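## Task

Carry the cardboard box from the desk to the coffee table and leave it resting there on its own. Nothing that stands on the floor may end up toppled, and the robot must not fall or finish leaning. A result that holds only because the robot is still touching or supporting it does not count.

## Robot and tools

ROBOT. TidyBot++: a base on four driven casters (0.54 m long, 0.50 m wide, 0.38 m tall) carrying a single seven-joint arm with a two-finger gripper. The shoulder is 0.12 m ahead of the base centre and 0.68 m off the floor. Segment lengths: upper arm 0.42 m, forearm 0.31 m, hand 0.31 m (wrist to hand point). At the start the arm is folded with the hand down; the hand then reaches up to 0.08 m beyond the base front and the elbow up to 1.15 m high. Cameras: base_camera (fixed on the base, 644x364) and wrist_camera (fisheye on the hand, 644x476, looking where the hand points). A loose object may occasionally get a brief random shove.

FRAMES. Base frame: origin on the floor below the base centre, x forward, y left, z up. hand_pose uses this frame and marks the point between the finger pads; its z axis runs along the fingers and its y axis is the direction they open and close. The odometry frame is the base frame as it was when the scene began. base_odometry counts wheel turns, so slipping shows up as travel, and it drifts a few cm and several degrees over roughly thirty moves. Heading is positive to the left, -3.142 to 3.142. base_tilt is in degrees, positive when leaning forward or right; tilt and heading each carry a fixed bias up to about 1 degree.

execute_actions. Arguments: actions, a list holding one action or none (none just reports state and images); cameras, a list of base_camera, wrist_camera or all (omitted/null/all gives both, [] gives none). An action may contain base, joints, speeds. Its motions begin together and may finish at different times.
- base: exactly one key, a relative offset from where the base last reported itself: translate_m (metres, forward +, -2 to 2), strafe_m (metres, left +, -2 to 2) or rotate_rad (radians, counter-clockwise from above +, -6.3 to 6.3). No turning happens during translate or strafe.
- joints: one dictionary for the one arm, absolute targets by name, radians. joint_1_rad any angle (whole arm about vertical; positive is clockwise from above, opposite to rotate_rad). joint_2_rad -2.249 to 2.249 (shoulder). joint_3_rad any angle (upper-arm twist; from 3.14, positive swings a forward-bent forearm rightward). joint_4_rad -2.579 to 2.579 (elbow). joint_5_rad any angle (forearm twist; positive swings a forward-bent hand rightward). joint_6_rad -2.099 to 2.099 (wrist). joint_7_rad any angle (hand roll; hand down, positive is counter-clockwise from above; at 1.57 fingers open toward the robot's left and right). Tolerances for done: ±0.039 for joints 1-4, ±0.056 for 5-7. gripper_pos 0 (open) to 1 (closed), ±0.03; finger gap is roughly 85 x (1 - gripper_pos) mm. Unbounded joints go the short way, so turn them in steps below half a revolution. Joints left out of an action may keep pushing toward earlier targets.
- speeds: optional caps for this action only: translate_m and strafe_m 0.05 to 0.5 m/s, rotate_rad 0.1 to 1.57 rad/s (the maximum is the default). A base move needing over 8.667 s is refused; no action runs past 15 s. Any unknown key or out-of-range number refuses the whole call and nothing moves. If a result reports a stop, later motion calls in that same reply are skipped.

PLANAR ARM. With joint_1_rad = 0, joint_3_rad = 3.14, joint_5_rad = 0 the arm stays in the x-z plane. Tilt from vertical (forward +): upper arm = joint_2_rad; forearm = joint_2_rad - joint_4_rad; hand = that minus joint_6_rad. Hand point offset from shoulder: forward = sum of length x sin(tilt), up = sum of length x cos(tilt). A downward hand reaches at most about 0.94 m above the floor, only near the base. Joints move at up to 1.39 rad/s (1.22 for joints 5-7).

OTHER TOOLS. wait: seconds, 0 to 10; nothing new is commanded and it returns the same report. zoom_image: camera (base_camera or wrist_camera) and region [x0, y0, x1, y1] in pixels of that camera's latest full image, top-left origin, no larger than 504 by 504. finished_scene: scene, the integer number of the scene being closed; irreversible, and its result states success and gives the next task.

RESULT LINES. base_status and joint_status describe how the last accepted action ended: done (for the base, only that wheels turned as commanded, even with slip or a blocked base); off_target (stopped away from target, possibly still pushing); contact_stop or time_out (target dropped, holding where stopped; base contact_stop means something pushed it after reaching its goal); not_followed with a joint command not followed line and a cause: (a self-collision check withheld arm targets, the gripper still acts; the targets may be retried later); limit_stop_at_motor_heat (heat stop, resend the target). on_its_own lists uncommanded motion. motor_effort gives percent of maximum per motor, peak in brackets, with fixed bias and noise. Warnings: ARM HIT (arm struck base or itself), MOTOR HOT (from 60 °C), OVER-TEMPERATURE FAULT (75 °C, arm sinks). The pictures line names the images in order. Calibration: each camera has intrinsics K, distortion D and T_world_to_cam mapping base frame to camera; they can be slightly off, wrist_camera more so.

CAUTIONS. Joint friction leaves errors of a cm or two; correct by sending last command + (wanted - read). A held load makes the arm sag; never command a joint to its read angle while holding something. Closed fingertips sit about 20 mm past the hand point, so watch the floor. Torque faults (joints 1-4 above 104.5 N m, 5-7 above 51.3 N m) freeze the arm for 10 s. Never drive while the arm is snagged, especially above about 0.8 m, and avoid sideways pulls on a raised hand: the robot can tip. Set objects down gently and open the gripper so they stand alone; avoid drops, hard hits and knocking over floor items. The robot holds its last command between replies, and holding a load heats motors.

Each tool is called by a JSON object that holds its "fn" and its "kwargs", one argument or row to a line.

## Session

{"fn": "execute_actions", "kwargs": {
  "actions": [
    {"joints":{"joint_4_rad":-1.9,"joint_6_rad":-0.9}}
  ]
}}

Scene clock: 1.87 s.
base_odometry: x=+0.000 y=+0.000 heading=+0.000 (m, m, rad; odometry frame)
base_tilt: forward=-0.2 right=-0.4 (deg)
base_status: not commanded
joint_positions: joint_1_rad=+0.009 joint_2_rad=-0.352 joint_3_rad=+3.141 joint_4_rad=-1.911 joint_5_rad=-0.027 joint_6_rad=-0.869 joint_7_rad=+1.546 gripper_pos=+0.000
joint_status: all done
motor_effort: joint_1_rad=+0(0) joint_2_rad=-8(8) joint_3_rad=+1(1) joint_4_rad=+20(21) joint_5_rad=+0(0) joint_6_rad=+6(7) joint_7_rad=+1(1) (%)
hand_pose: x=+0.4922 y=+0.0046 z=+0.8453 quat_wxyz=(-0.015, +0.937, -0.020, +0.349) (m; base frame)
pictures: base_camera, wrist_camera
camera_calibration (this result's frames):
wrist_camera: T_world_to_cam=[[-0.0816873, -0.995988, -0.0365501, 0.0764076], [-0.744116, 0.0853445, -0.662576, 0.984713], [0.663037, -0.0269265, -0.748102, 0.438156], [0, 0, 0, 1]] pos_world=[0.448469, 0.00385912, 0.983026]
Images, in order (width x height): base_camera 644x364, wrist_camera 644x476.

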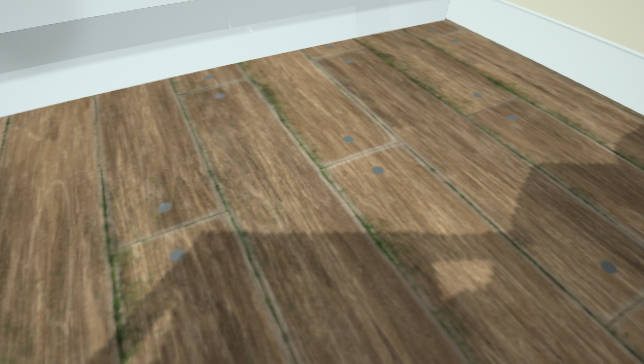

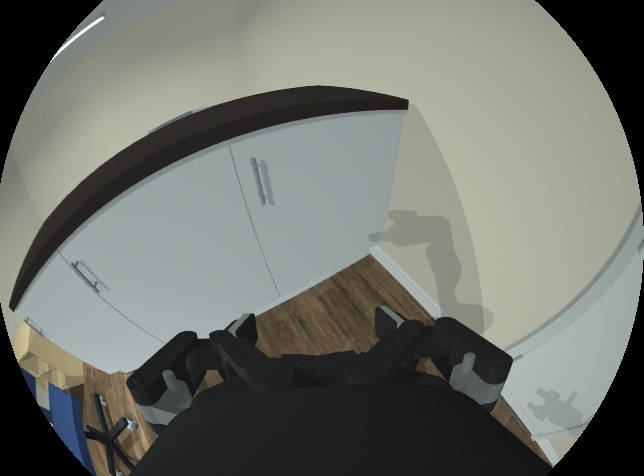

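{"fn": "execute_actions", "kwargs": {
  "actions": [
    {"base":{"rotate_rad":2.0},"joints":{"joint_4_rad":-1.6,"joint_6_rad":-0.9}}
  ]
}}

Scene clock: 6.20 s.
base_odometry: x=+0.000 y=+0.000 heading=+1.999 (m, m, rad; odometry frame)
base_tilt: forward=-0.2 right=-0.4 (deg)
base_status: done
joint_positions: joint_1_rad=+0.009 joint_2_rad=-0.352 joint_3_rad=+3.141 joint_4_rad=-1.610 joint_5_rad=-0.027 joint_6_rad=-0.869 joint_7_rad=+1.546 gripper_pos=+0.000
joint_status: all done
motor_effort: joint_1_rad=+0(1) joint_2_rad=-8(10) joint_3_rad=+1(3) joint_4_rad=+20(22) joint_5_rad=+0(1) joint_6_rad=+8(9) joint_7_rad=+1(1) (%)
hand_pose: x=+0.5376 y=+0.0042 z=+1.0093 quat_wxyz=(-0.017, +0.874, -0.017, +0.486) (m; base frame)
pictures: base_camera, wrist_camera
camera_calibration (this result's frames):
wrist_camera: T_world_to_cam=[[-0.067534, -0.996109, -0.0566262, 0.0983931], [-0.514282, 0.0833898, -0.853558, 1.19633], [0.854958, -0.0285224, -0.517912, 0.195279], [0, 0, 0, 1]] pos_world=[0.454942, 0.00381811, 1.12785]
Images, in order (width x height): base_camera 644x364, wrist_camera 644x476.

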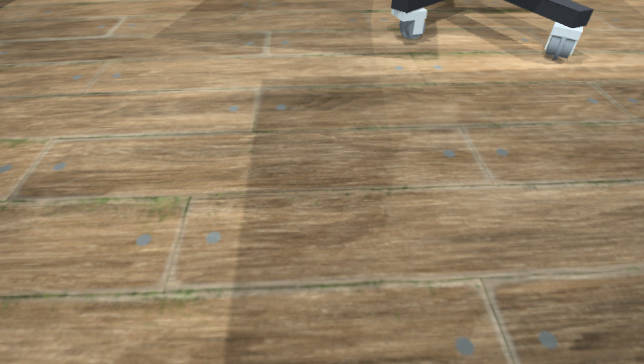

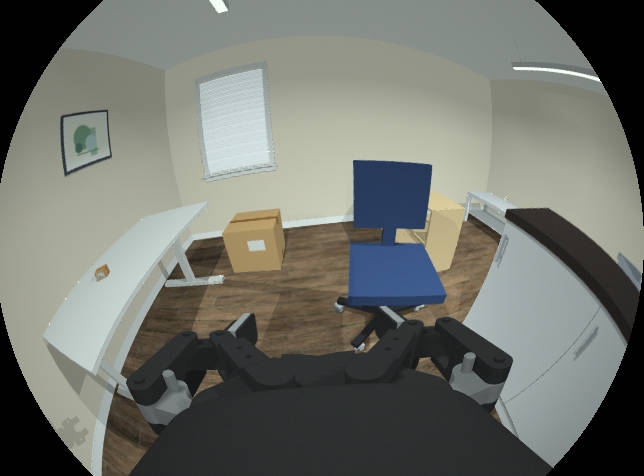

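{"fn": "execute_actions", "kwargs": {
  "actions": [
    {"base":{"rotate_rad":0.08},"joints":{"joint_1_rad":-1.0}}
  ],
  "cameras": []
}}

{"fn": "execute_actions", "kwargs": {
  "actions": [
    {"base":{"strafe_m":-0.48},"joints":{"joint_1_rad":-1.57}}
  ],
  "cameras": []
}}

{"fn": "execute_actions", "kwargs": {
  "actions": [
    {"base":{"translate_m":0.55}}
  ]
}}

{"fn": "execute_actions", "kwargs": {
  "actions": [
    {"base":{"translate_m":1.1},"speeds":{"translate_m":0.17}}
  ]
}}

Scene clock: 15.30 s.
base_odometry: x=+0.000 y=+0.000 heading=+2.078 (m, m, rad; odometry frame)
base_tilt: forward=-0.1 right=-0.3 (deg)
base_status: done
joint_positions: joint_1_rad=-0.984 joint_2_rad=-0.352 joint_3_rad=+3.141 joint_4_rad=-1.610 joint_5_rad=-0.027 joint_6_rad=-0.869 joint_7_rad=+1.546 gripper_pos=+0.000
joint_status: all done
motor_effort: joint_1_rad=+0(2) joint_2_rad=-8(8) joint_3_rad=+1(2) joint_4_rad=+21(20) joint_5_rad=+0(1) joint_6_rad=+8(8) joint_7_rad=+1(1) (%)
hand_pose: x=+0.3444 y=+0.3527 z=+1.0093 quat_wxyz=(-0.246, +0.777, +0.401, +0.419) (m; base frame)
pictures: none
No camera images: the call's "cameras" was empty. Leave "cameras" out to get every camera's image.

Scene clock: 17.63 s.
base_odometry: x=+0.419 y=+0.234 heading=+2.079 (m, m, rad; odometry frame)
base_tilt: forward=-0.2 right=-0.4 (deg)
base_status: done
joint_positions: joint_1_rad=-1.553 joint_2_rad=-0.356 joint_3_rad=+3.141 joint_4_rad=-1.609 joint_5_rad=-0.027 joint_6_rad=-0.869 joint_7_rad=+1.546 gripper_pos=+0.000
joint_status: all done
motor_effort: joint_1_rad=+0(1) joint_2_rad=-6(13) joint_3_rad=+1(2) joint_4_rad=+21(22) joint_5_rad=-1(1) joint_6_rad=+8(9) joint_7_rad=+1(1) (%)
hand_pose: x=+0.1184 y=+0.4173 z=+1.0113 quat_wxyz=(-0.355, +0.632, +0.602, +0.334) (m; base frame)
pictures: none
No camera images: the call's "cameras" was empty. Leave "cameras" out to get every camera's image.

Scene clock: 20.07 s.
base_odometry: x=+0.152 y=+0.715 heading=+2.079 (m, m, rad; odometry frame)
base_tilt: forward=-0.2 right=-0.4 (deg)
base_status: done
joint_positions: joint_1_rad=-1.555 joint_2_rad=-0.356 joint_3_rad=+3.141 joint_4_rad=-1.609 joint_5_rad=-0.027 joint_6_rad=-0.869 joint_7_rad=+1.546 gripper_pos=+0.000
joint_status: not commanded
motor_effort: joint_1_rad=+0(1) joint_2_rad=-8(9) joint_3_rad=+1(4) joint_4_rad=+21(21) joint_5_rad=+0(1) joint_6_rad=+8(8) joint_7_rad=+1(1) (%)
hand_pose: x=+0.1180 y=+0.4174 z=+1.0113 quat_wxyz=(-0.356, +0.631, +0.603, +0.334) (m; base frame)
pictures: base_camera, wrist_camera
camera_calibration (this result's frames):
wrist_camera: T_world_to_cam=[[0.995571, -0.0748459, -0.0568942, -0.0279104], [-0.0872316, -0.509688, -0.855926, 1.14737], [0.0350643, 0.857097, -0.51396, 0.289958], [0, 0, 0, 1]] pos_world=[0.117707, 0.33419, 1.1295]
Images, in order (width x height): base_camera 644x364, wrist_camera 644x476.

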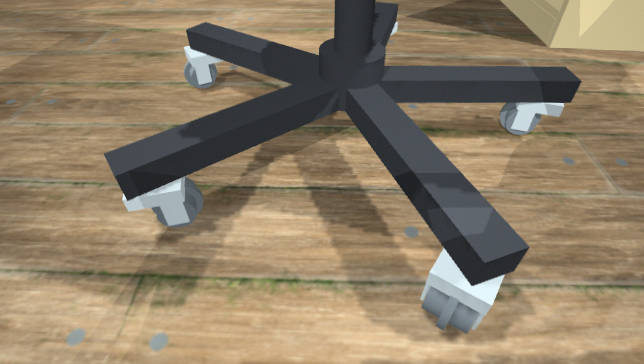

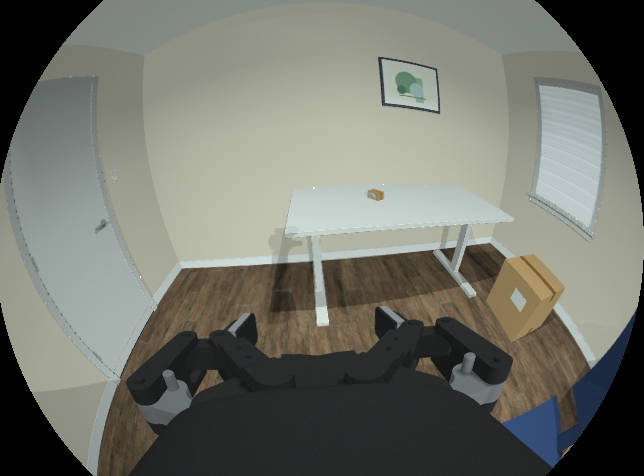

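Scene clock: 27.17 s.
base_odometry: x=-0.383 y=+1.676 heading=+2.079 (m, m, rad; odometry frame)
base_tilt: forward=-0.1 right=-0.4 (deg)
base_status: done
joint_positions: joint_1_rad=-1.556 joint_2_rad=-0.356 joint_3_rad=+3.142 joint_4_rad=-1.609 joint_5_rad=-0.026 joint_6_rad=-0.869 joint_7_rad=+1.546 gripper_pos=+0.000
joint_status: not commanded
motor_effort: joint_1_rad=+0(3) joint_2_rad=-8(11) joint_3_rad=+0(7) joint_4_rad=+21(22) joint_5_rad=-1(2) joint_6_rad=+8(9) joint_7_rad=+1(1) (%)
hand_pose: x=+0.1178 y=+0.4173 z=+1.0114 quat_wxyz=(-0.356, +0.631, +0.603, +0.334) (m; base frame)
pictures: base_camera, wrist_camera
camera_calibration (this result's frames):
wrist_camera: T_world_to_cam=[[0.995626, -0.0742603, -0.0566949, -0.0282312], [-0.0867641, -0.509828, -0.85589, 1.14737], [0.034654, 0.857065, -0.514041, 0.290174], [0, 0, 0, 1]] pos_world=[0.117603, 0.334168, 1.12958]
Images, in order (width x height): base_camera 644x364, wrist_camera 644x476.

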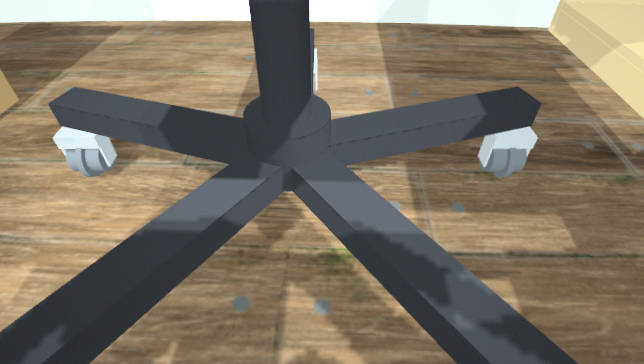

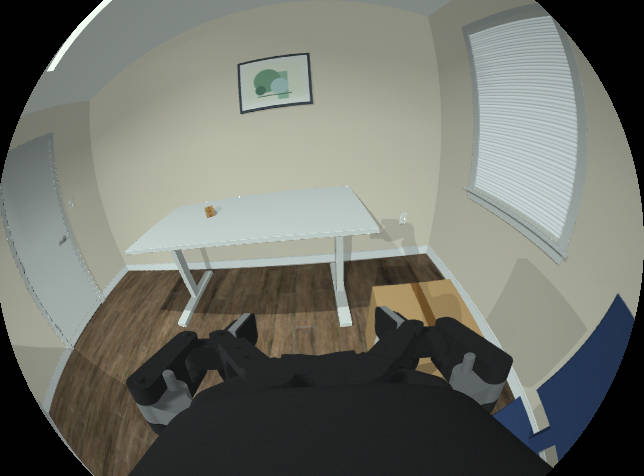

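{"fn": "execute_actions", "kwargs": {
  "actions": [
    {"base":{"translate_m":-0.53}}
  ],
  "cameras": []
}}

{"fn": "execute_actions", "kwargs": {
  "actions": [
    {"base":{"rotate_rad":1.55},"joints":{"joint_1_rad":0.01,"joint_2_rad":0.1,"joint_4_rad":-1.3,"joint_5_rad":0.02,"joint_6_rad":-1.1,"joint_7_rad":1.59}}
  ],
  "cameras": []
}}

{"fn": "execute_actions", "kwargs": {
  "actions": [
    {"base":{"translate_m":0.72}}
  ]
}}

Scene clock: 33.90 s.
base_odometry: x=-0.125 y=+1.213 heading=+2.079 (m, m, rad; odometry frame)
base_tilt: forward=-0.2 right=-0.3 (deg)
base_status: done
joint_positions: joint_1_rad=-1.557 joint_2_rad=-0.356 joint_3_rad=+3.142 joint_4_rad=-1.608 joint_5_rad=-0.026 joint_6_rad=-0.869 joint_7_rad=+1.546 gripper_pos=+0.000
joint_status: not commanded
motor_effort: joint_1_rad=+0(1) joint_2_rad=-7(13) joint_3_rad=+1(4) joint_4_rad=+21(23) joint_5_rad=+0(1) joint_6_rad=+8(9) joint_7_rad=+1(1) (%)
hand_pose: x=+0.1175 y=+0.4173 z=+1.0118 quat_wxyz=(-0.356, +0.631, +0.603, +0.334) (m; base frame)
pictures: none
No camera images: the call's "cameras" was empty. Leave "cameras" out to get every camera's image.

Scene clock: 36.70 s.
base_odometry: x=-0.125 y=+1.213 heading=-2.655 (m, m, rad; odometry frame)
base_tilt: forward=-0.1 right=-0.4 (deg)
base_status: done
joint_positions: joint_1_rad=-0.003 joint_2_rad=+0.075 joint_3_rad=+3.142 joint_4_rad=-1.316 joint_5_rad=-0.003 joint_6_rad=-1.054 joint_7_rad=+1.567 gripper_pos=+0.000
joint_status: all done
motor_effort: joint_1_rad=+0(1) joint_2_rad=-24(24) joint_3_rad=+0(2) joint_4_rad=+21(21) joint_5_rad=+0(0) joint_6_rad=+6(9) joint_7_rad=+1(1) (%)
hand_pose: x=+0.6597 y=+0.0034 z=+0.9184 quat_wxyz=(-0.003, +0.940, -0.001, +0.341) (m; base frame)
pictures: none
No camera images: the call's "cameras" was empty. Leave "cameras" out to get every camera's image.

Scene clock: 39.43 s.
base_odometry: x=-0.761 y=+0.875 heading=-2.654 (m, m, rad; odometry frame)
base_tilt: forward=-0.2 right=-0.4 (deg)
base_status: done
joint_positions: joint_1_rad=-0.003 joint_2_rad=+0.087 joint_3_rad=+3.142 joint_4_rad=-1.312 joint_5_rad=-0.003 joint_6_rad=-1.058 joint_7_rad=+1.567 gripper_pos=+0.000
joint_status: not commanded
motor_effort: joint_1_rad=+0(1) joint_2_rad=-22(27) joint_3_rad=+0(0) joint_4_rad=+20(21) joint_5_rad=+0(0) joint_6_rad=+6(7) joint_7_rad=+1(1) (%)
hand_pose: x=+0.6622 y=+0.0034 z=+0.9133 quat_wxyz=(-0.003, +0.942, -0.001, +0.335) (m; base frame)
pictures: base_camera, wrist_camera
camera_calibration (this result's frames):
wrist_camera: T_world_to_cam=[[-0.0546561, -0.998502, 0.00244095, 0.0381131], [-0.765331, 0.0403224, -0.642372, 1.15205], [0.641312, -0.0369777, -0.766389, 0.407445], [0, 0, 0, 1]] pos_world=[0.622481, 0.00666911, 1.05221]
Images, in order (width x height): base_camera 644x364, wrist_camera 644x476.

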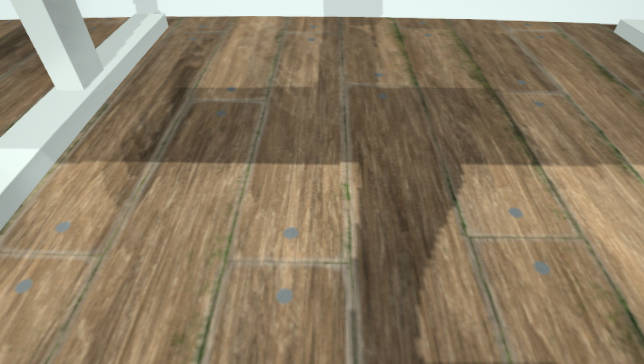

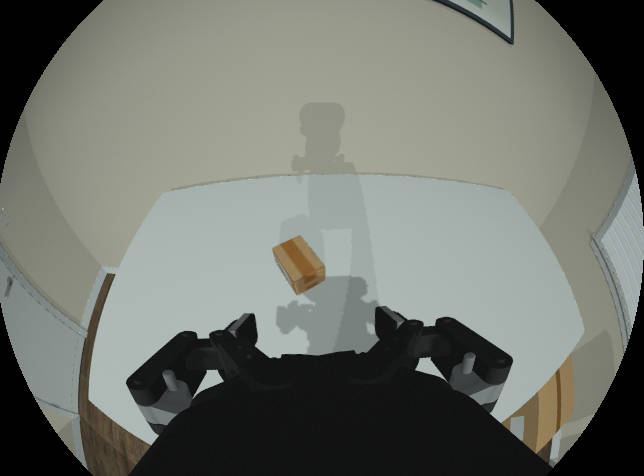

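{"fn": "execute_actions", "kwargs": {
  "actions": [
    {"base":{"translate_m":0.12},"joints":{"joint_1_rad":-0.055,"joint_2_rad":0.61,"joint_4_rad":-0.70,"joint_6_rad":-1.61,"joint_7_rad":2.1}}
  ],
  "cameras": ["wrist_camera"]
}}

Scene clock: 46.00 s.
base_odometry: x=-0.867 y=+0.819 heading=-2.653 (m, m, rad; odometry frame)
base_tilt: forward=-0.1 right=-0.4 (deg)
base_status: done
joint_positions: joint_1_rad=-0.036 joint_2_rad=+0.591 joint_3_rad=+3.142 joint_4_rad=-0.715 joint_5_rad=-0.003 joint_6_rad=-1.565 joint_7_rad=+2.079 gripper_pos=+0.000
joint_status: all done
motor_effort: joint_1_rad=+0(1) joint_2_rad=-40(42) joint_3_rad=+0(0) joint_4_rad=+17(20) joint_5_rad=+0(0) joint_6_rad=+3(7) joint_7_rad=+1(0) (%)
hand_pose: x=+0.7398 y=+0.0245 z=+0.8135 quat_wxyz=(+0.030, +0.954, +0.267, +0.132) (m; base frame)
pictures: wrist_camera
camera_calibration (this result's frames):
wrist_camera: T_world_to_cam=[[0.458409, -0.874594, 0.157947, -0.445374], [-0.83715, -0.484594, -0.25367, 0.896288], [0.298398, -0.0159405, -0.954308, 0.687964], [0, 0, 0, 1]] pos_world=[0.749203, 0.0557813, 0.954236]
Images, in order (width x height): wrist_camera 644x476.

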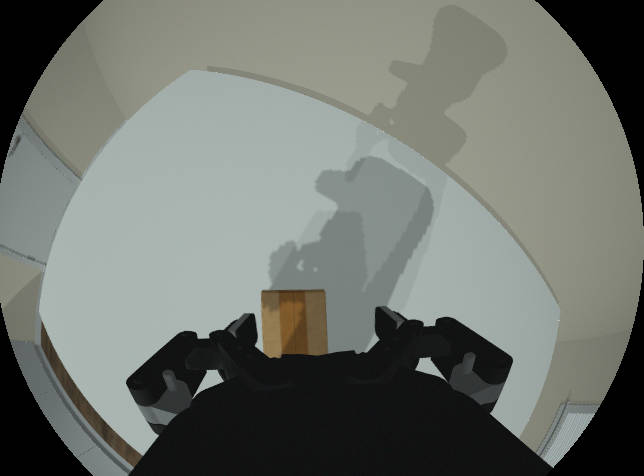

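{"fn": "execute_actions", "kwargs": {
  "actions": [
    {"base":{"translate_m":-0.025}}
  ],
  "cameras": []
}}

{"fn": "execute_actions", "kwargs": {
  "actions": [
    {"joints":{"joint_2_rad":0.56,"joint_4_rad":-1.04,"joint_6_rad":-1.235}}
  ],
  "cameras": ["wrist_camera"]
}}

{"fn": "execute_actions", "kwargs": {
  "actions": [
    {"joints":{"gripper_pos":1}}
  ],
  "cameras": ["wrist_camera"]
}}

Scene clock: 51.47 s.
base_odometry: x=-0.845 y=+0.830 heading=-2.653 (m, m, rad; odometry frame)
base_tilt: forward=-0.1 right=-0.4 (deg)
base_status: done
joint_positions: joint_1_rad=-0.036 joint_2_rad=+0.597 joint_3_rad=+3.142 joint_4_rad=-0.714 joint_5_rad=-0.003 joint_6_rad=-1.567 joint_7_rad=+2.079 gripper_pos=+0.000
joint_status: not commanded
motor_effort: joint_1_rad=+0(1) joint_2_rad=-40(44) joint_3_rad=+0(1) joint_4_rad=+18(19) joint_5_rad=+0(1) joint_6_rad=+3(4) joint_7_rad=+1(1) (%)
hand_pose: x=+0.7399 y=+0.0248 z=+0.8103 quat_wxyz=(+0.029, +0.955, +0.267, +0.128) (m; base frame)
pictures: none
No camera images: the call's "cameras" was empty. Leave "cameras" out to get every camera's image.

Scene clock: 52.97 s.
base_odometry: x=-0.845 y=+0.830 heading=-2.653 (m, m, rad; odometry frame)
base_tilt: forward=-0.1 right=-0.4 (deg)
base_status: not commanded
joint_positions: joint_1_rad=-0.037 joint_2_rad=+0.572 joint_3_rad=+3.142 joint_4_rad=-1.025 joint_5_rad=-0.003 joint_6_rad=-1.279 joint_7_rad=+2.079 gripper_pos=+0.000
joint_status: all done
motor_effort: joint_1_rad=+0(1) joint_2_rad=-41(43) joint_3_rad=+0(0) joint_4_rad=+18(19) joint_5_rad=+0(2) joint_6_rad=+3(3) joint_7_rad=+1(1) (%)
hand_pose: x=+0.7422 y=+0.0249 z=+0.7268 quat_wxyz=(+0.030, +0.955, +0.266, +0.129) (m; base frame)
pictures: wrist_camera
camera_calibration (this result's frames):
wrist_camera: T_world_to_cam=[[0.458911, -0.874763, 0.155533, -0.431133], [-0.83875, -0.48428, -0.248941, 0.874227], [0.293086, -0.0162114, -0.955949, 0.609666], [0, 0, 0, 1]] pos_world=[0.752425, 0.0561155, 0.867496]
Images, in order (width x height): wrist_camera 644x476.

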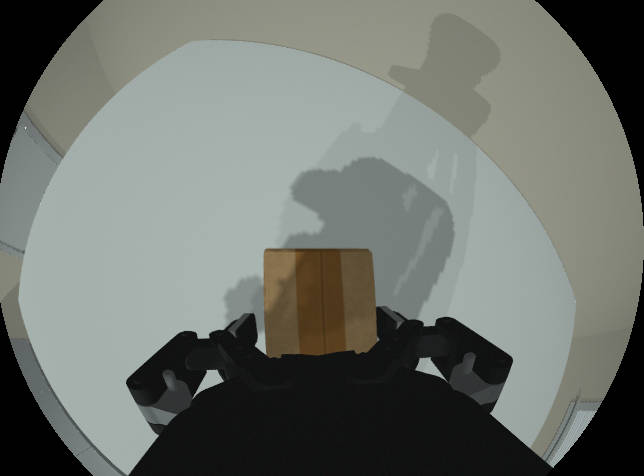

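Scene clock: 54.07 s.
base_odometry: x=-0.845 y=+0.830 heading=-2.653 (m, m, rad; odometry frame)
base_tilt: forward=-0.1 right=-0.4 (deg)
base_status: not commanded
joint_positions: joint_1_rad=-0.038 joint_2_rad=+0.557 joint_3_rad=+3.142 joint_4_rad=-1.031 joint_5_rad=-0.003 joint_6_rad=-1.277 joint_7_rad=+2.079 gripper_pos=+0.328
joint_status: gripper_pos off_target (ended at +0.328, target +1.000)
motor_effort: joint_1_rad=+0(1) joint_2_rad=-38(42) joint_3_rad=+0(1) joint_4_rad=+18(20) joint_5_rad=+0(1) joint_6_rad=+3(4) joint_7_rad=+1(1) (%)
hand_pose: x=+0.7403 y=+0.0257 z=+0.7339 quat_wxyz=(+0.031, +0.954, +0.267, +0.134) (m; base frame)
pictures: wrist_camera
camera_calibration (this result's frames):
wrist_camera: T_world_to_cam=[[0.458445, -0.874159, 0.160232, -0.433746], [-0.835256, -0.485396, -0.258337, 0.879125], [0.303603, -0.0154012, -0.952674, 0.6068], [0, 0, 0, 1]] pos_world=[0.748917, 0.0569059, 0.874692]
Images, in order (width x height): wrist_camera 644x476.

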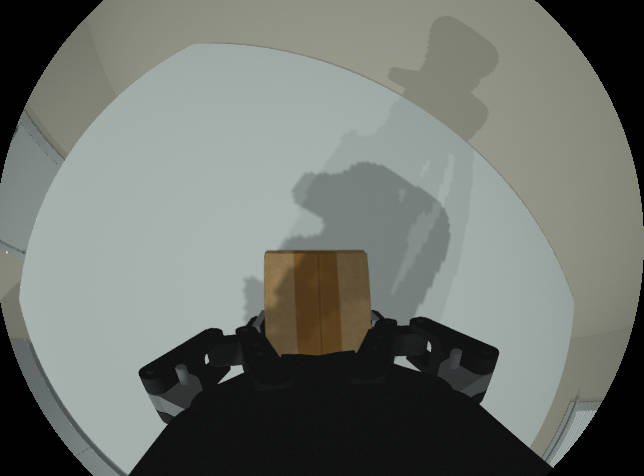

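{"fn": "execute_actions", "kwargs": {
  "actions": [
    {"joints":{"joint_2_rad":0.2}}
  ],
  "cameras": []
}}

{"fn": "execute_actions", "kwargs": {
  "actions": [
    {"base":{"translate_m":-0.65},"joints":{"joint_1_rad":0,"joint_2_rad":-0.3,"joint_4_rad":-1.6,"joint_6_rad":-1.1,"joint_7_rad":1.57}}
  ],
  "cameras": []
}}

{"fn": "execute_actions", "kwargs": {
  "actions": [
    {"base":{"rotate_rad":3.12}}
  ]
}}

Scene clock: 57.47 s.
base_odometry: x=-0.845 y=+0.830 heading=-2.653 (m, m, rad; odometry frame)
base_tilt: forward=-0.1 right=-0.4 (deg)
base_status: not commanded
joint_positions: joint_1_rad=-0.038 joint_2_rad=+0.201 joint_3_rad=+3.142 joint_4_rad=-1.041 joint_5_rad=-0.003 joint_6_rad=-1.277 joint_7_rad=+2.079 gripper_pos=+0.328
joint_status: all done
motor_effort: joint_1_rad=+0(0) joint_2_rad=-29(46) joint_3_rad=+0(0) joint_4_rad=+20(21) joint_5_rad=+0(0) joint_6_rad=+7(7) joint_7_rad=+1(1) (%)
hand_pose: x=+0.6817 y=+0.0235 z=+0.9426 quat_wxyz=(+0.070, +0.917, +0.257, +0.298) (m; base frame)
pictures: none
No camera images: the call's "cameras" was empty. Leave "cameras" out to get every camera's image.

Scene clock: 60.27 s.
base_odometry: x=-0.271 y=+1.136 heading=-2.652 (m, m, rad; odometry frame)
base_tilt: forward=-0.1 right=-0.3 (deg)
base_status: done
joint_positions: joint_1_rad=-0.020 joint_2_rad=-0.285 joint_3_rad=+3.142 joint_4_rad=-1.594 joint_5_rad=-0.002 joint_6_rad=-1.150 joint_7_rad=+1.590 gripper_pos=+0.328
joint_status: all done
motor_effort: joint_1_rad=+0(2) joint_2_rad=-10(34) joint_3_rad=+1(2) joint_4_rad=+21(21) joint_5_rad=+0(1) joint_6_rad=+7(8) joint_7_rad=+1(1) (%)
hand_pose: x=+0.5007 y=+0.0093 z=+0.9252 quat_wxyz=(-0.001, +0.942, +0.018, +0.335) (m; base frame)
pictures: none
No camera images: the call's "cameras" was empty. Leave "cameras" out to get every camera's image.

Scene clock: 63.53 s.
base_odometry: x=-0.271 y=+1.137 heading=+0.467 (m, m, rad; odometry frame)
base_tilt: forward=-0.2 right=-0.4 (deg)
base_status: done
joint_positions: joint_1_rad=-0.015 joint_2_rad=-0.285 joint_3_rad=+3.142 joint_4_rad=-1.594 joint_5_rad=-0.001 joint_6_rad=-1.145 joint_7_rad=+1.590 gripper_pos=+0.328
joint_status: not commanded
motor_effort: joint_1_rad=+0(1) joint_2_rad=-10(12) joint_3_rad=+0(2) joint_4_rad=+20(21) joint_5_rad=+0(1) joint_6_rad=+7(7) joint_7_rad=+1(1) (%)
hand_pose: x=+0.5018 y=+0.0071 z=+0.9260 quat_wxyz=(+0.000, +0.942, +0.016, +0.337) (m; base frame)
pictures: base_camera, wrist_camera
camera_calibration (this result's frames):
wrist_camera: T_world_to_cam=[[-0.0250362, -0.999507, 0.0189643, 0.00282513], [-0.764259, 0.00690797, -0.644872, 1.03933], [0.644423, -0.0306388, -0.764055, 0.516406], [0, 0, 0, 1]] pos_world=[0.461605, 0.0114661, 1.06474]
Images, in order (width x height): base_camera 644x364, wrist_camera 644x476.

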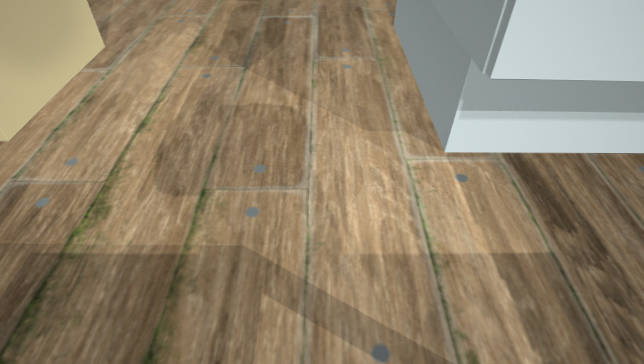

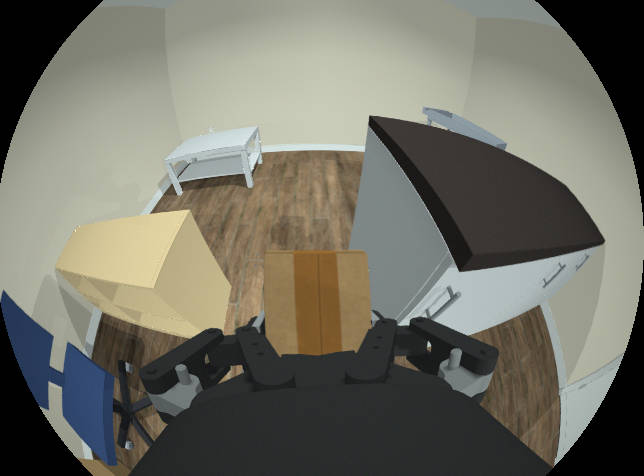

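{"fn": "execute_actions", "kwargs": {
  "actions": [
    {"base":{"strafe_m":0.165}}
  ],
  "cameras": []
}}

{"fn": "execute_actions", "kwargs": {
  "actions": [
    {"base":{"translate_m":1.6}}
  ],
  "cameras": []
}}

{"fn": "execute_actions", "kwargs": {
  "actions": [
    {"base":{"strafe_m":0.65},"joints":{"joint_7_rad":2.1}}
  ]
}}

Scene clock: 68.17 s.
base_odometry: x=-0.345 y=+1.284 heading=+0.468 (m, m, rad; odometry frame)
base_tilt: forward=-0.2 right=-0.4 (deg)
base_status: done
joint_positions: joint_1_rad=-0.014 joint_2_rad=-0.285 joint_3_rad=+3.142 joint_4_rad=-1.594 joint_5_rad=+0.000 joint_6_rad=-1.145 joint_7_rad=+1.590 gripper_pos=+0.328
joint_status: not commanded
motor_effort: joint_1_rad=+0(1) joint_2_rad=-10(11) joint_3_rad=+1(3) joint_4_rad=+22(21) joint_5_rad=+0(1) joint_6_rad=+7(7) joint_7_rad=+1(1) (%)
hand_pose: x=+0.5018 y=+0.0067 z=+0.9260 quat_wxyz=(+0.001, +0.942, +0.016, +0.337) (m; base frame)
pictures: none
No camera images: the call's "cameras" was empty. Leave "cameras" out to get every camera's image.

Scene clock: 72.67 s.
base_odometry: x=+1.082 y=+2.007 heading=+0.469 (m, m, rad; odometry frame)
base_tilt: forward=-0.1 right=-0.4 (deg)
base_status: done
joint_positions: joint_1_rad=-0.014 joint_2_rad=-0.287 joint_3_rad=+3.142 joint_4_rad=-1.595 joint_5_rad=+0.000 joint_6_rad=-1.143 joint_7_rad=+1.590 gripper_pos=+0.328
joint_status: not commanded
motor_effort: joint_1_rad=+0(1) joint_2_rad=-10(14) joint_3_rad=+1(1) joint_4_rad=+20(21) joint_5_rad=+0(0) joint_6_rad=+7(8) joint_7_rad=+1(1) (%)
hand_pose: x=+0.5017 y=+0.0067 z=+0.9267 quat_wxyz=(+0.001, +0.941, +0.016, +0.338) (m; base frame)
pictures: none
No camera images: the call's "cameras" was empty. Leave "cameras" out to get every camera's image.

Scene clock: 75.33 s.
base_odometry: x=+0.788 y=+2.587 heading=+0.468 (m, m, rad; odometry frame)
base_tilt: forward=-0.2 right=-0.4 (deg)
base_status: done
joint_positions: joint_1_rad=-0.014 joint_2_rad=-0.287 joint_3_rad=+3.142 joint_4_rad=-1.595 joint_5_rad=+0.001 joint_6_rad=-1.143 joint_7_rad=+2.099 gripper_pos=+0.328
joint_status: all done
motor_effort: joint_1_rad=+0(1) joint_2_rad=-10(12) joint_3_rad=+1(3) joint_4_rad=+21(21) joint_5_rad=+0(1) joint_6_rad=+7(7) joint_7_rad=+1(1) (%)
hand_pose: x=+0.5018 y=+0.0062 z=+0.9267 quat_wxyz=(+0.086, +0.907, +0.251, +0.327) (m; base frame)
pictures: base_camera, wrist_camera
camera_calibration (this result's frames):
wrist_camera: T_world_to_cam=[[0.348618, -0.876838, 0.331089, -0.475554], [-0.664872, -0.480339, -0.572031, 0.925387], [0.660613, -0.0207114, -0.75044, 0.496101], [0, 0, 0, 1]] pos_world=[0.45332, 0.0377905, 1.05909]
Images, in order (width x height): base_camera 644x364, wrist_camera 644x476.

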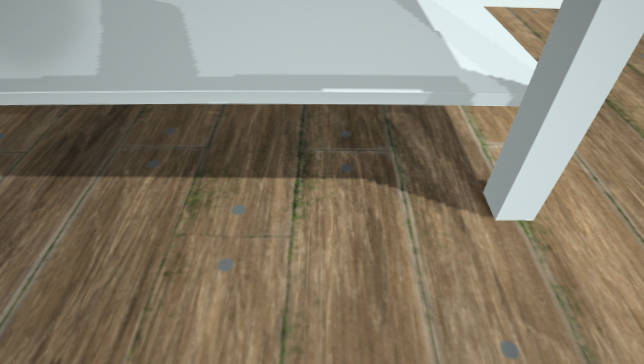

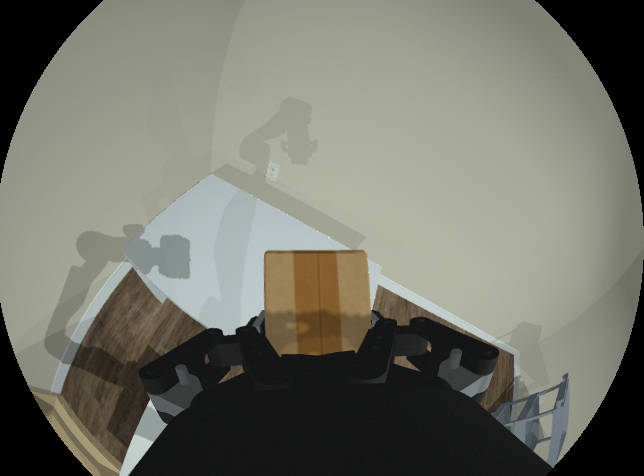

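{"fn": "execute_actions", "kwargs": {
  "actions": [
    {"base":{"translate_m":0.12},"joints":{"joint_2_rad":0.48,"joint_4_rad":-1.825,"joint_6_rad":-0.53}}
  ],
  "cameras": []
}}

{"fn": "execute_actions", "kwargs": {
  "actions": [
    {"joints":{"joint_2_rad":0.55,"joint_6_rad":-0.46}}
  ],
  "cameras": []
}}

{"fn": "execute_actions", "kwargs": {
  "actions": [
    {"joints":{"joint_2_rad":0.60,"joint_6_rad":-0.41}}
  ],
  "cameras": []
}}

{"fn": "execute_actions", "kwargs": {
  "actions": [
    {"joints":{"joint_2_rad":0.65,"joint_6_rad":-0.36}}
  ],
  "cameras": ["wrist_camera"]
}}

Scene clock: 81.37 s.
base_odometry: x=+0.895 y=+2.642 heading=+0.469 (m, m, rad; odometry frame)
base_tilt: forward=-0.2 right=-0.4 (deg)
base_status: done
joint_positions: joint_1_rad=-0.014 joint_2_rad=+0.470 joint_3_rad=+3.142 joint_4_rad=-1.814 joint_5_rad=+0.001 joint_6_rad=-0.577 joint_7_rad=+2.099 gripper_pos=+0.328
joint_status: all done
motor_effort: joint_1_rad=+0(0) joint_2_rad=-34(36) joint_3_rad=+0(1) joint_4_rad=+16(22) joint_5_rad=+0(1) joint_6_rad=+4(8) joint_7_rad=+1(1) (%)
hand_pose: x=+0.6331 y=+0.0080 z=+0.5519 quat_wxyz=(+0.036, +0.954, +0.265, +0.135) (m; base frame)
pictures: none
No camera images: the call's "cameras" was empty. Leave "cameras" out to get every camera's image.

Scene clock: 82.27 s.
base_odometry: x=+0.895 y=+2.642 heading=+0.469 (m, m, rad; odometry frame)
base_tilt: forward=-0.2 right=-0.3 (deg)
base_status: not commanded
joint_positions: joint_1_rad=-0.014 joint_2_rad=+0.540 joint_3_rad=+3.142 joint_4_rad=-1.816 joint_5_rad=+0.001 joint_6_rad=-0.505 joint_7_rad=+2.099 gripper_pos=+0.328
joint_status: all done
motor_effort: joint_1_rad=+0(0) joint_2_rad=-36(37) joint_3_rad=+0(0) joint_4_rad=+15(16) joint_5_rad=+0(0) joint_6_rad=+3(4) joint_7_rad=+1(1) (%)
hand_pose: x=+0.6434 y=+0.0081 z=+0.5211 quat_wxyz=(+0.036, +0.954, +0.265, +0.135) (m; base frame)
pictures: none
No camera images: the call's "cameras" was empty. Leave "cameras" out to get every camera's image.

Scene clock: 83.10 s.
base_odometry: x=+0.895 y=+2.642 heading=+0.469 (m, m, rad; odometry frame)
base_tilt: forward=-0.2 right=-0.3 (deg)
base_status: not commanded
joint_positions: joint_1_rad=-0.014 joint_2_rad=+0.588 joint_3_rad=+3.142 joint_4_rad=-1.817 joint_5_rad=+0.001 joint_6_rad=-0.456 joint_7_rad=+2.099 gripper_pos=+0.328
joint_status: all done
motor_effort: joint_1_rad=+0(0) joint_2_rad=-37(38) joint_3_rad=+0(0) joint_4_rad=+14(14) joint_5_rad=+0(0) joint_6_rad=+3(4) joint_7_rad=+1(1) (%)
hand_pose: x=+0.6499 y=+0.0082 z=+0.5002 quat_wxyz=(+0.036, +0.954, +0.265, +0.136) (m; base frame)
pictures: none
No camera images: the call's "cameras" was empty. Leave "cameras" out to get every camera's image.

Scene clock: 83.93 s.
base_odometry: x=+0.895 y=+2.642 heading=+0.469 (m, m, rad; odometry frame)
base_tilt: forward=-0.1 right=-0.4 (deg)
base_status: not commanded
joint_positions: joint_1_rad=-0.014 joint_2_rad=+0.638 joint_3_rad=+3.142 joint_4_rad=-1.817 joint_5_rad=+0.001 joint_6_rad=-0.406 joint_7_rad=+2.099 gripper_pos=+0.328
joint_status: all done
motor_effort: joint_1_rad=+0(0) joint_2_rad=-38(40) joint_3_rad=+0(1) joint_4_rad=+14(14) joint_5_rad=+0(0) joint_6_rad=+4(4) joint_7_rad=+1(1) (%)
hand_pose: x=+0.6549 y=+0.0083 z=+0.4776 quat_wxyz=(+0.036, +0.954, +0.265, +0.135) (m; base frame)
pictures: wrist_camera
camera_calibration (this result's frames):
wrist_camera: T_world_to_cam=[[0.452869, -0.875235, 0.169923, -0.369751], [-0.836778, -0.48303, -0.257847, 0.733902], [0.307755, -0.0254169, -0.951126, 0.384896], [0, 0, 0, 1]] pos_world=[0.663108, 0.0406612, 0.618148]
Images, in order (width x height): wrist_camera 644x476.

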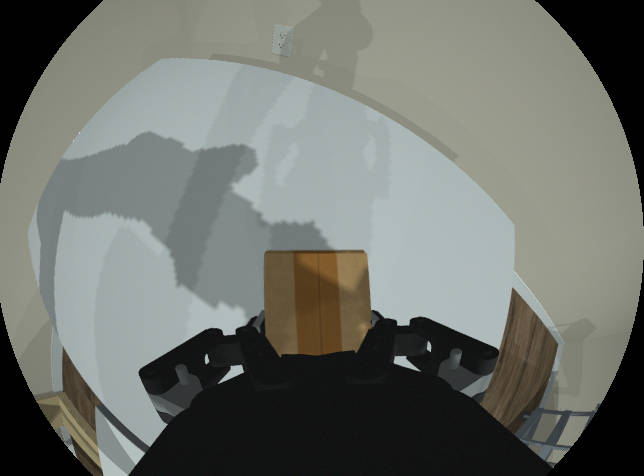

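{"fn": "execute_actions", "kwargs": {
  "actions": [
    {"joints":{"joint_2_rad":0.70,"joint_6_rad":-0.31}}
  ],
  "cameras": []
}}

{"fn": "execute_actions", "kwargs": {
  "actions": [
    {"joints":{"joint_2_rad":0.75,"joint_6_rad":-0.26}}
  ],
  "cameras": []
}}

Scene clock: 86.80 s.
base_odometry: x=+0.895 y=+2.642 heading=+0.469 (m, m, rad; odometry frame)
base_tilt: forward=-0.1 right=-0.3 (deg)
base_status: not commanded
joint_positions: joint_1_rad=-0.014 joint_2_rad=+0.668 joint_3_rad=+3.142 joint_4_rad=-1.817 joint_5_rad=+0.001 joint_6_rad=-0.355 joint_7_rad=+2.099 gripper_pos=+0.328
joint_status: all done
motor_effort: joint_1_rad=+0(0) joint_2_rad=-32(39) joint_3_rad=+0(0) joint_4_rad=+11(14) joint_5_rad=+0(0) joint_6_rad=+4(5) joint_7_rad=+1(1) (%)
hand_pose: x=+0.6638 y=+0.0084 z=+0.4660 quat_wxyz=(+0.038, +0.953, +0.264, +0.145) (m; base frame)
pictures: none
No camera images: the call's "cameras" was empty. Leave "cameras" out to get every camera's image.

Scene clock: 87.57 s.
base_odometry: x=+0.895 y=+2.642 heading=+0.469 (m, m, rad; odometry frame)
base_tilt: forward=-0.2 right=-0.4 (deg)
base_status: not commanded
joint_positions: joint_1_rad=-0.014 joint_2_rad=+0.674 joint_3_rad=+3.142 joint_4_rad=-1.817 joint_5_rad=+0.001 joint_6_rad=-0.310 joint_7_rad=+2.099 gripper_pos=+0.328
joint_status: joint_2_rad off_target (ended at +0.674, target +0.750); the others done
motor_effort: joint_1_rad=+0(0) joint_2_rad=-29(32) joint_3_rad=+0(0) joint_4_rad=+11(12) joint_5_rad=+0(0) joint_6_rad=+4(5) joint_7_rad=+1(1) (%)
hand_pose: x=+0.6758 y=+0.0086 z=+0.4669 quat_wxyz=(+0.043, +0.950, +0.264, +0.164) (m; base frame)
pictures: none
No camera images: the call's "cameras" was empty. Leave "cameras" out to get every camera's image.

{"fn": "execute_actions", "kwargs": {
  "actions": [
    {"joints":{"gripper_pos":0,"joint_2_rad":0.67}}
  ],
  "cameras": []
}}

{"fn": "execute_actions", "kwargs": {
  "actions": [
    {"joints":{"joint_2_rad":0.4,"joint_6_rad":-0.6}}
  ],
  "cameras": ["wrist_camera"]
}}

{"fn": "finished_scene", "kwargs": {
  "scene": 2
}}

Scene clock: 91.07 s.
base_odometry: x=+0.895 y=+2.642 heading=+0.469 (m, m, rad; odometry frame)
base_tilt: forward=-0.2 right=-0.4 (deg)
base_status: not commanded
joint_positions: joint_1_rad=-0.014 joint_2_rad=+0.673 joint_3_rad=+3.142 joint_4_rad=-1.817 joint_5_rad=+0.001 joint_6_rad=-0.306 joint_7_rad=+2.099 gripper_pos=+0.000
joint_status: all done
motor_effort: joint_1_rad=+0(0) joint_2_rad=-37(39) joint_3_rad=+0(0) joint_4_rad=+12(14) joint_5_rad=+0(0) joint_6_rad=+4(5) joint_7_rad=+1(1) (%)
hand_pose: x=+0.6772 y=+0.0086 z=+0.4679 quat_wxyz=(+0.044, +0.949, +0.263, +0.166) (m; base frame)
pictures: none
No camera images: the call's "cameras" was empty. Leave "cameras" out to get every camera's image.

Scene clock: 92.40 s.
base_odometry: x=+0.895 y=+2.642 heading=+0.469 (m, m, rad; odometry frame)
base_tilt: forward=-0.2 right=-0.4 (deg)
base_status: not commanded
joint_positions: joint_1_rad=-0.014 joint_2_rad=+0.409 joint_3_rad=+3.142 joint_4_rad=-1.817 joint_5_rad=+0.001 joint_6_rad=-0.556 joint_7_rad=+2.099 gripper_pos=+0.000
joint_status: all done
motor_effort: joint_1_rad=+0(0) joint_2_rad=-32(40) joint_3_rad=+0(0) joint_4_rad=+16(17) joint_5_rad=+0(0) joint_6_rad=+4(5) joint_7_rad=+1(1) (%)
hand_pose: x=+0.6450 y=+0.0081 z=+0.5847 quat_wxyz=(+0.046, +0.948, +0.263, +0.173) (m; base frame)
pictures: wrist_camera
camera_calibration (this result's frames):
wrist_camera: T_world_to_cam=[[0.438096, -0.875478, 0.203986, -0.393958], [-0.813999, -0.482639, -0.32321, 0.776648], [0.381415, -0.0244468, -0.924081, 0.426574], [0, 0, 0, 1]] pos_world=[0.642081, 0.0403675, 0.725571]
Images, in order (width x height): wrist_camera 644x476.

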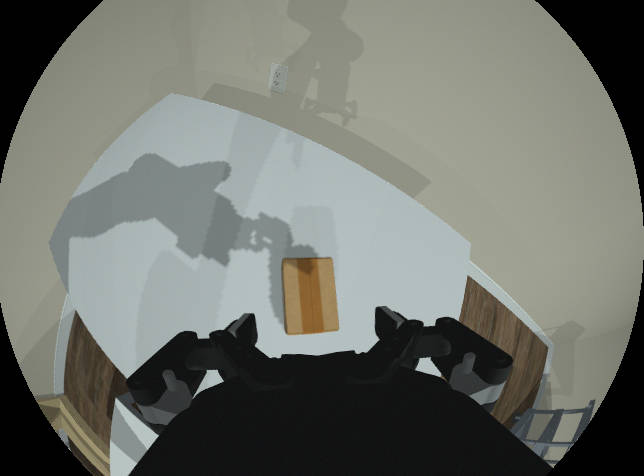

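The scene is finished: the task was done.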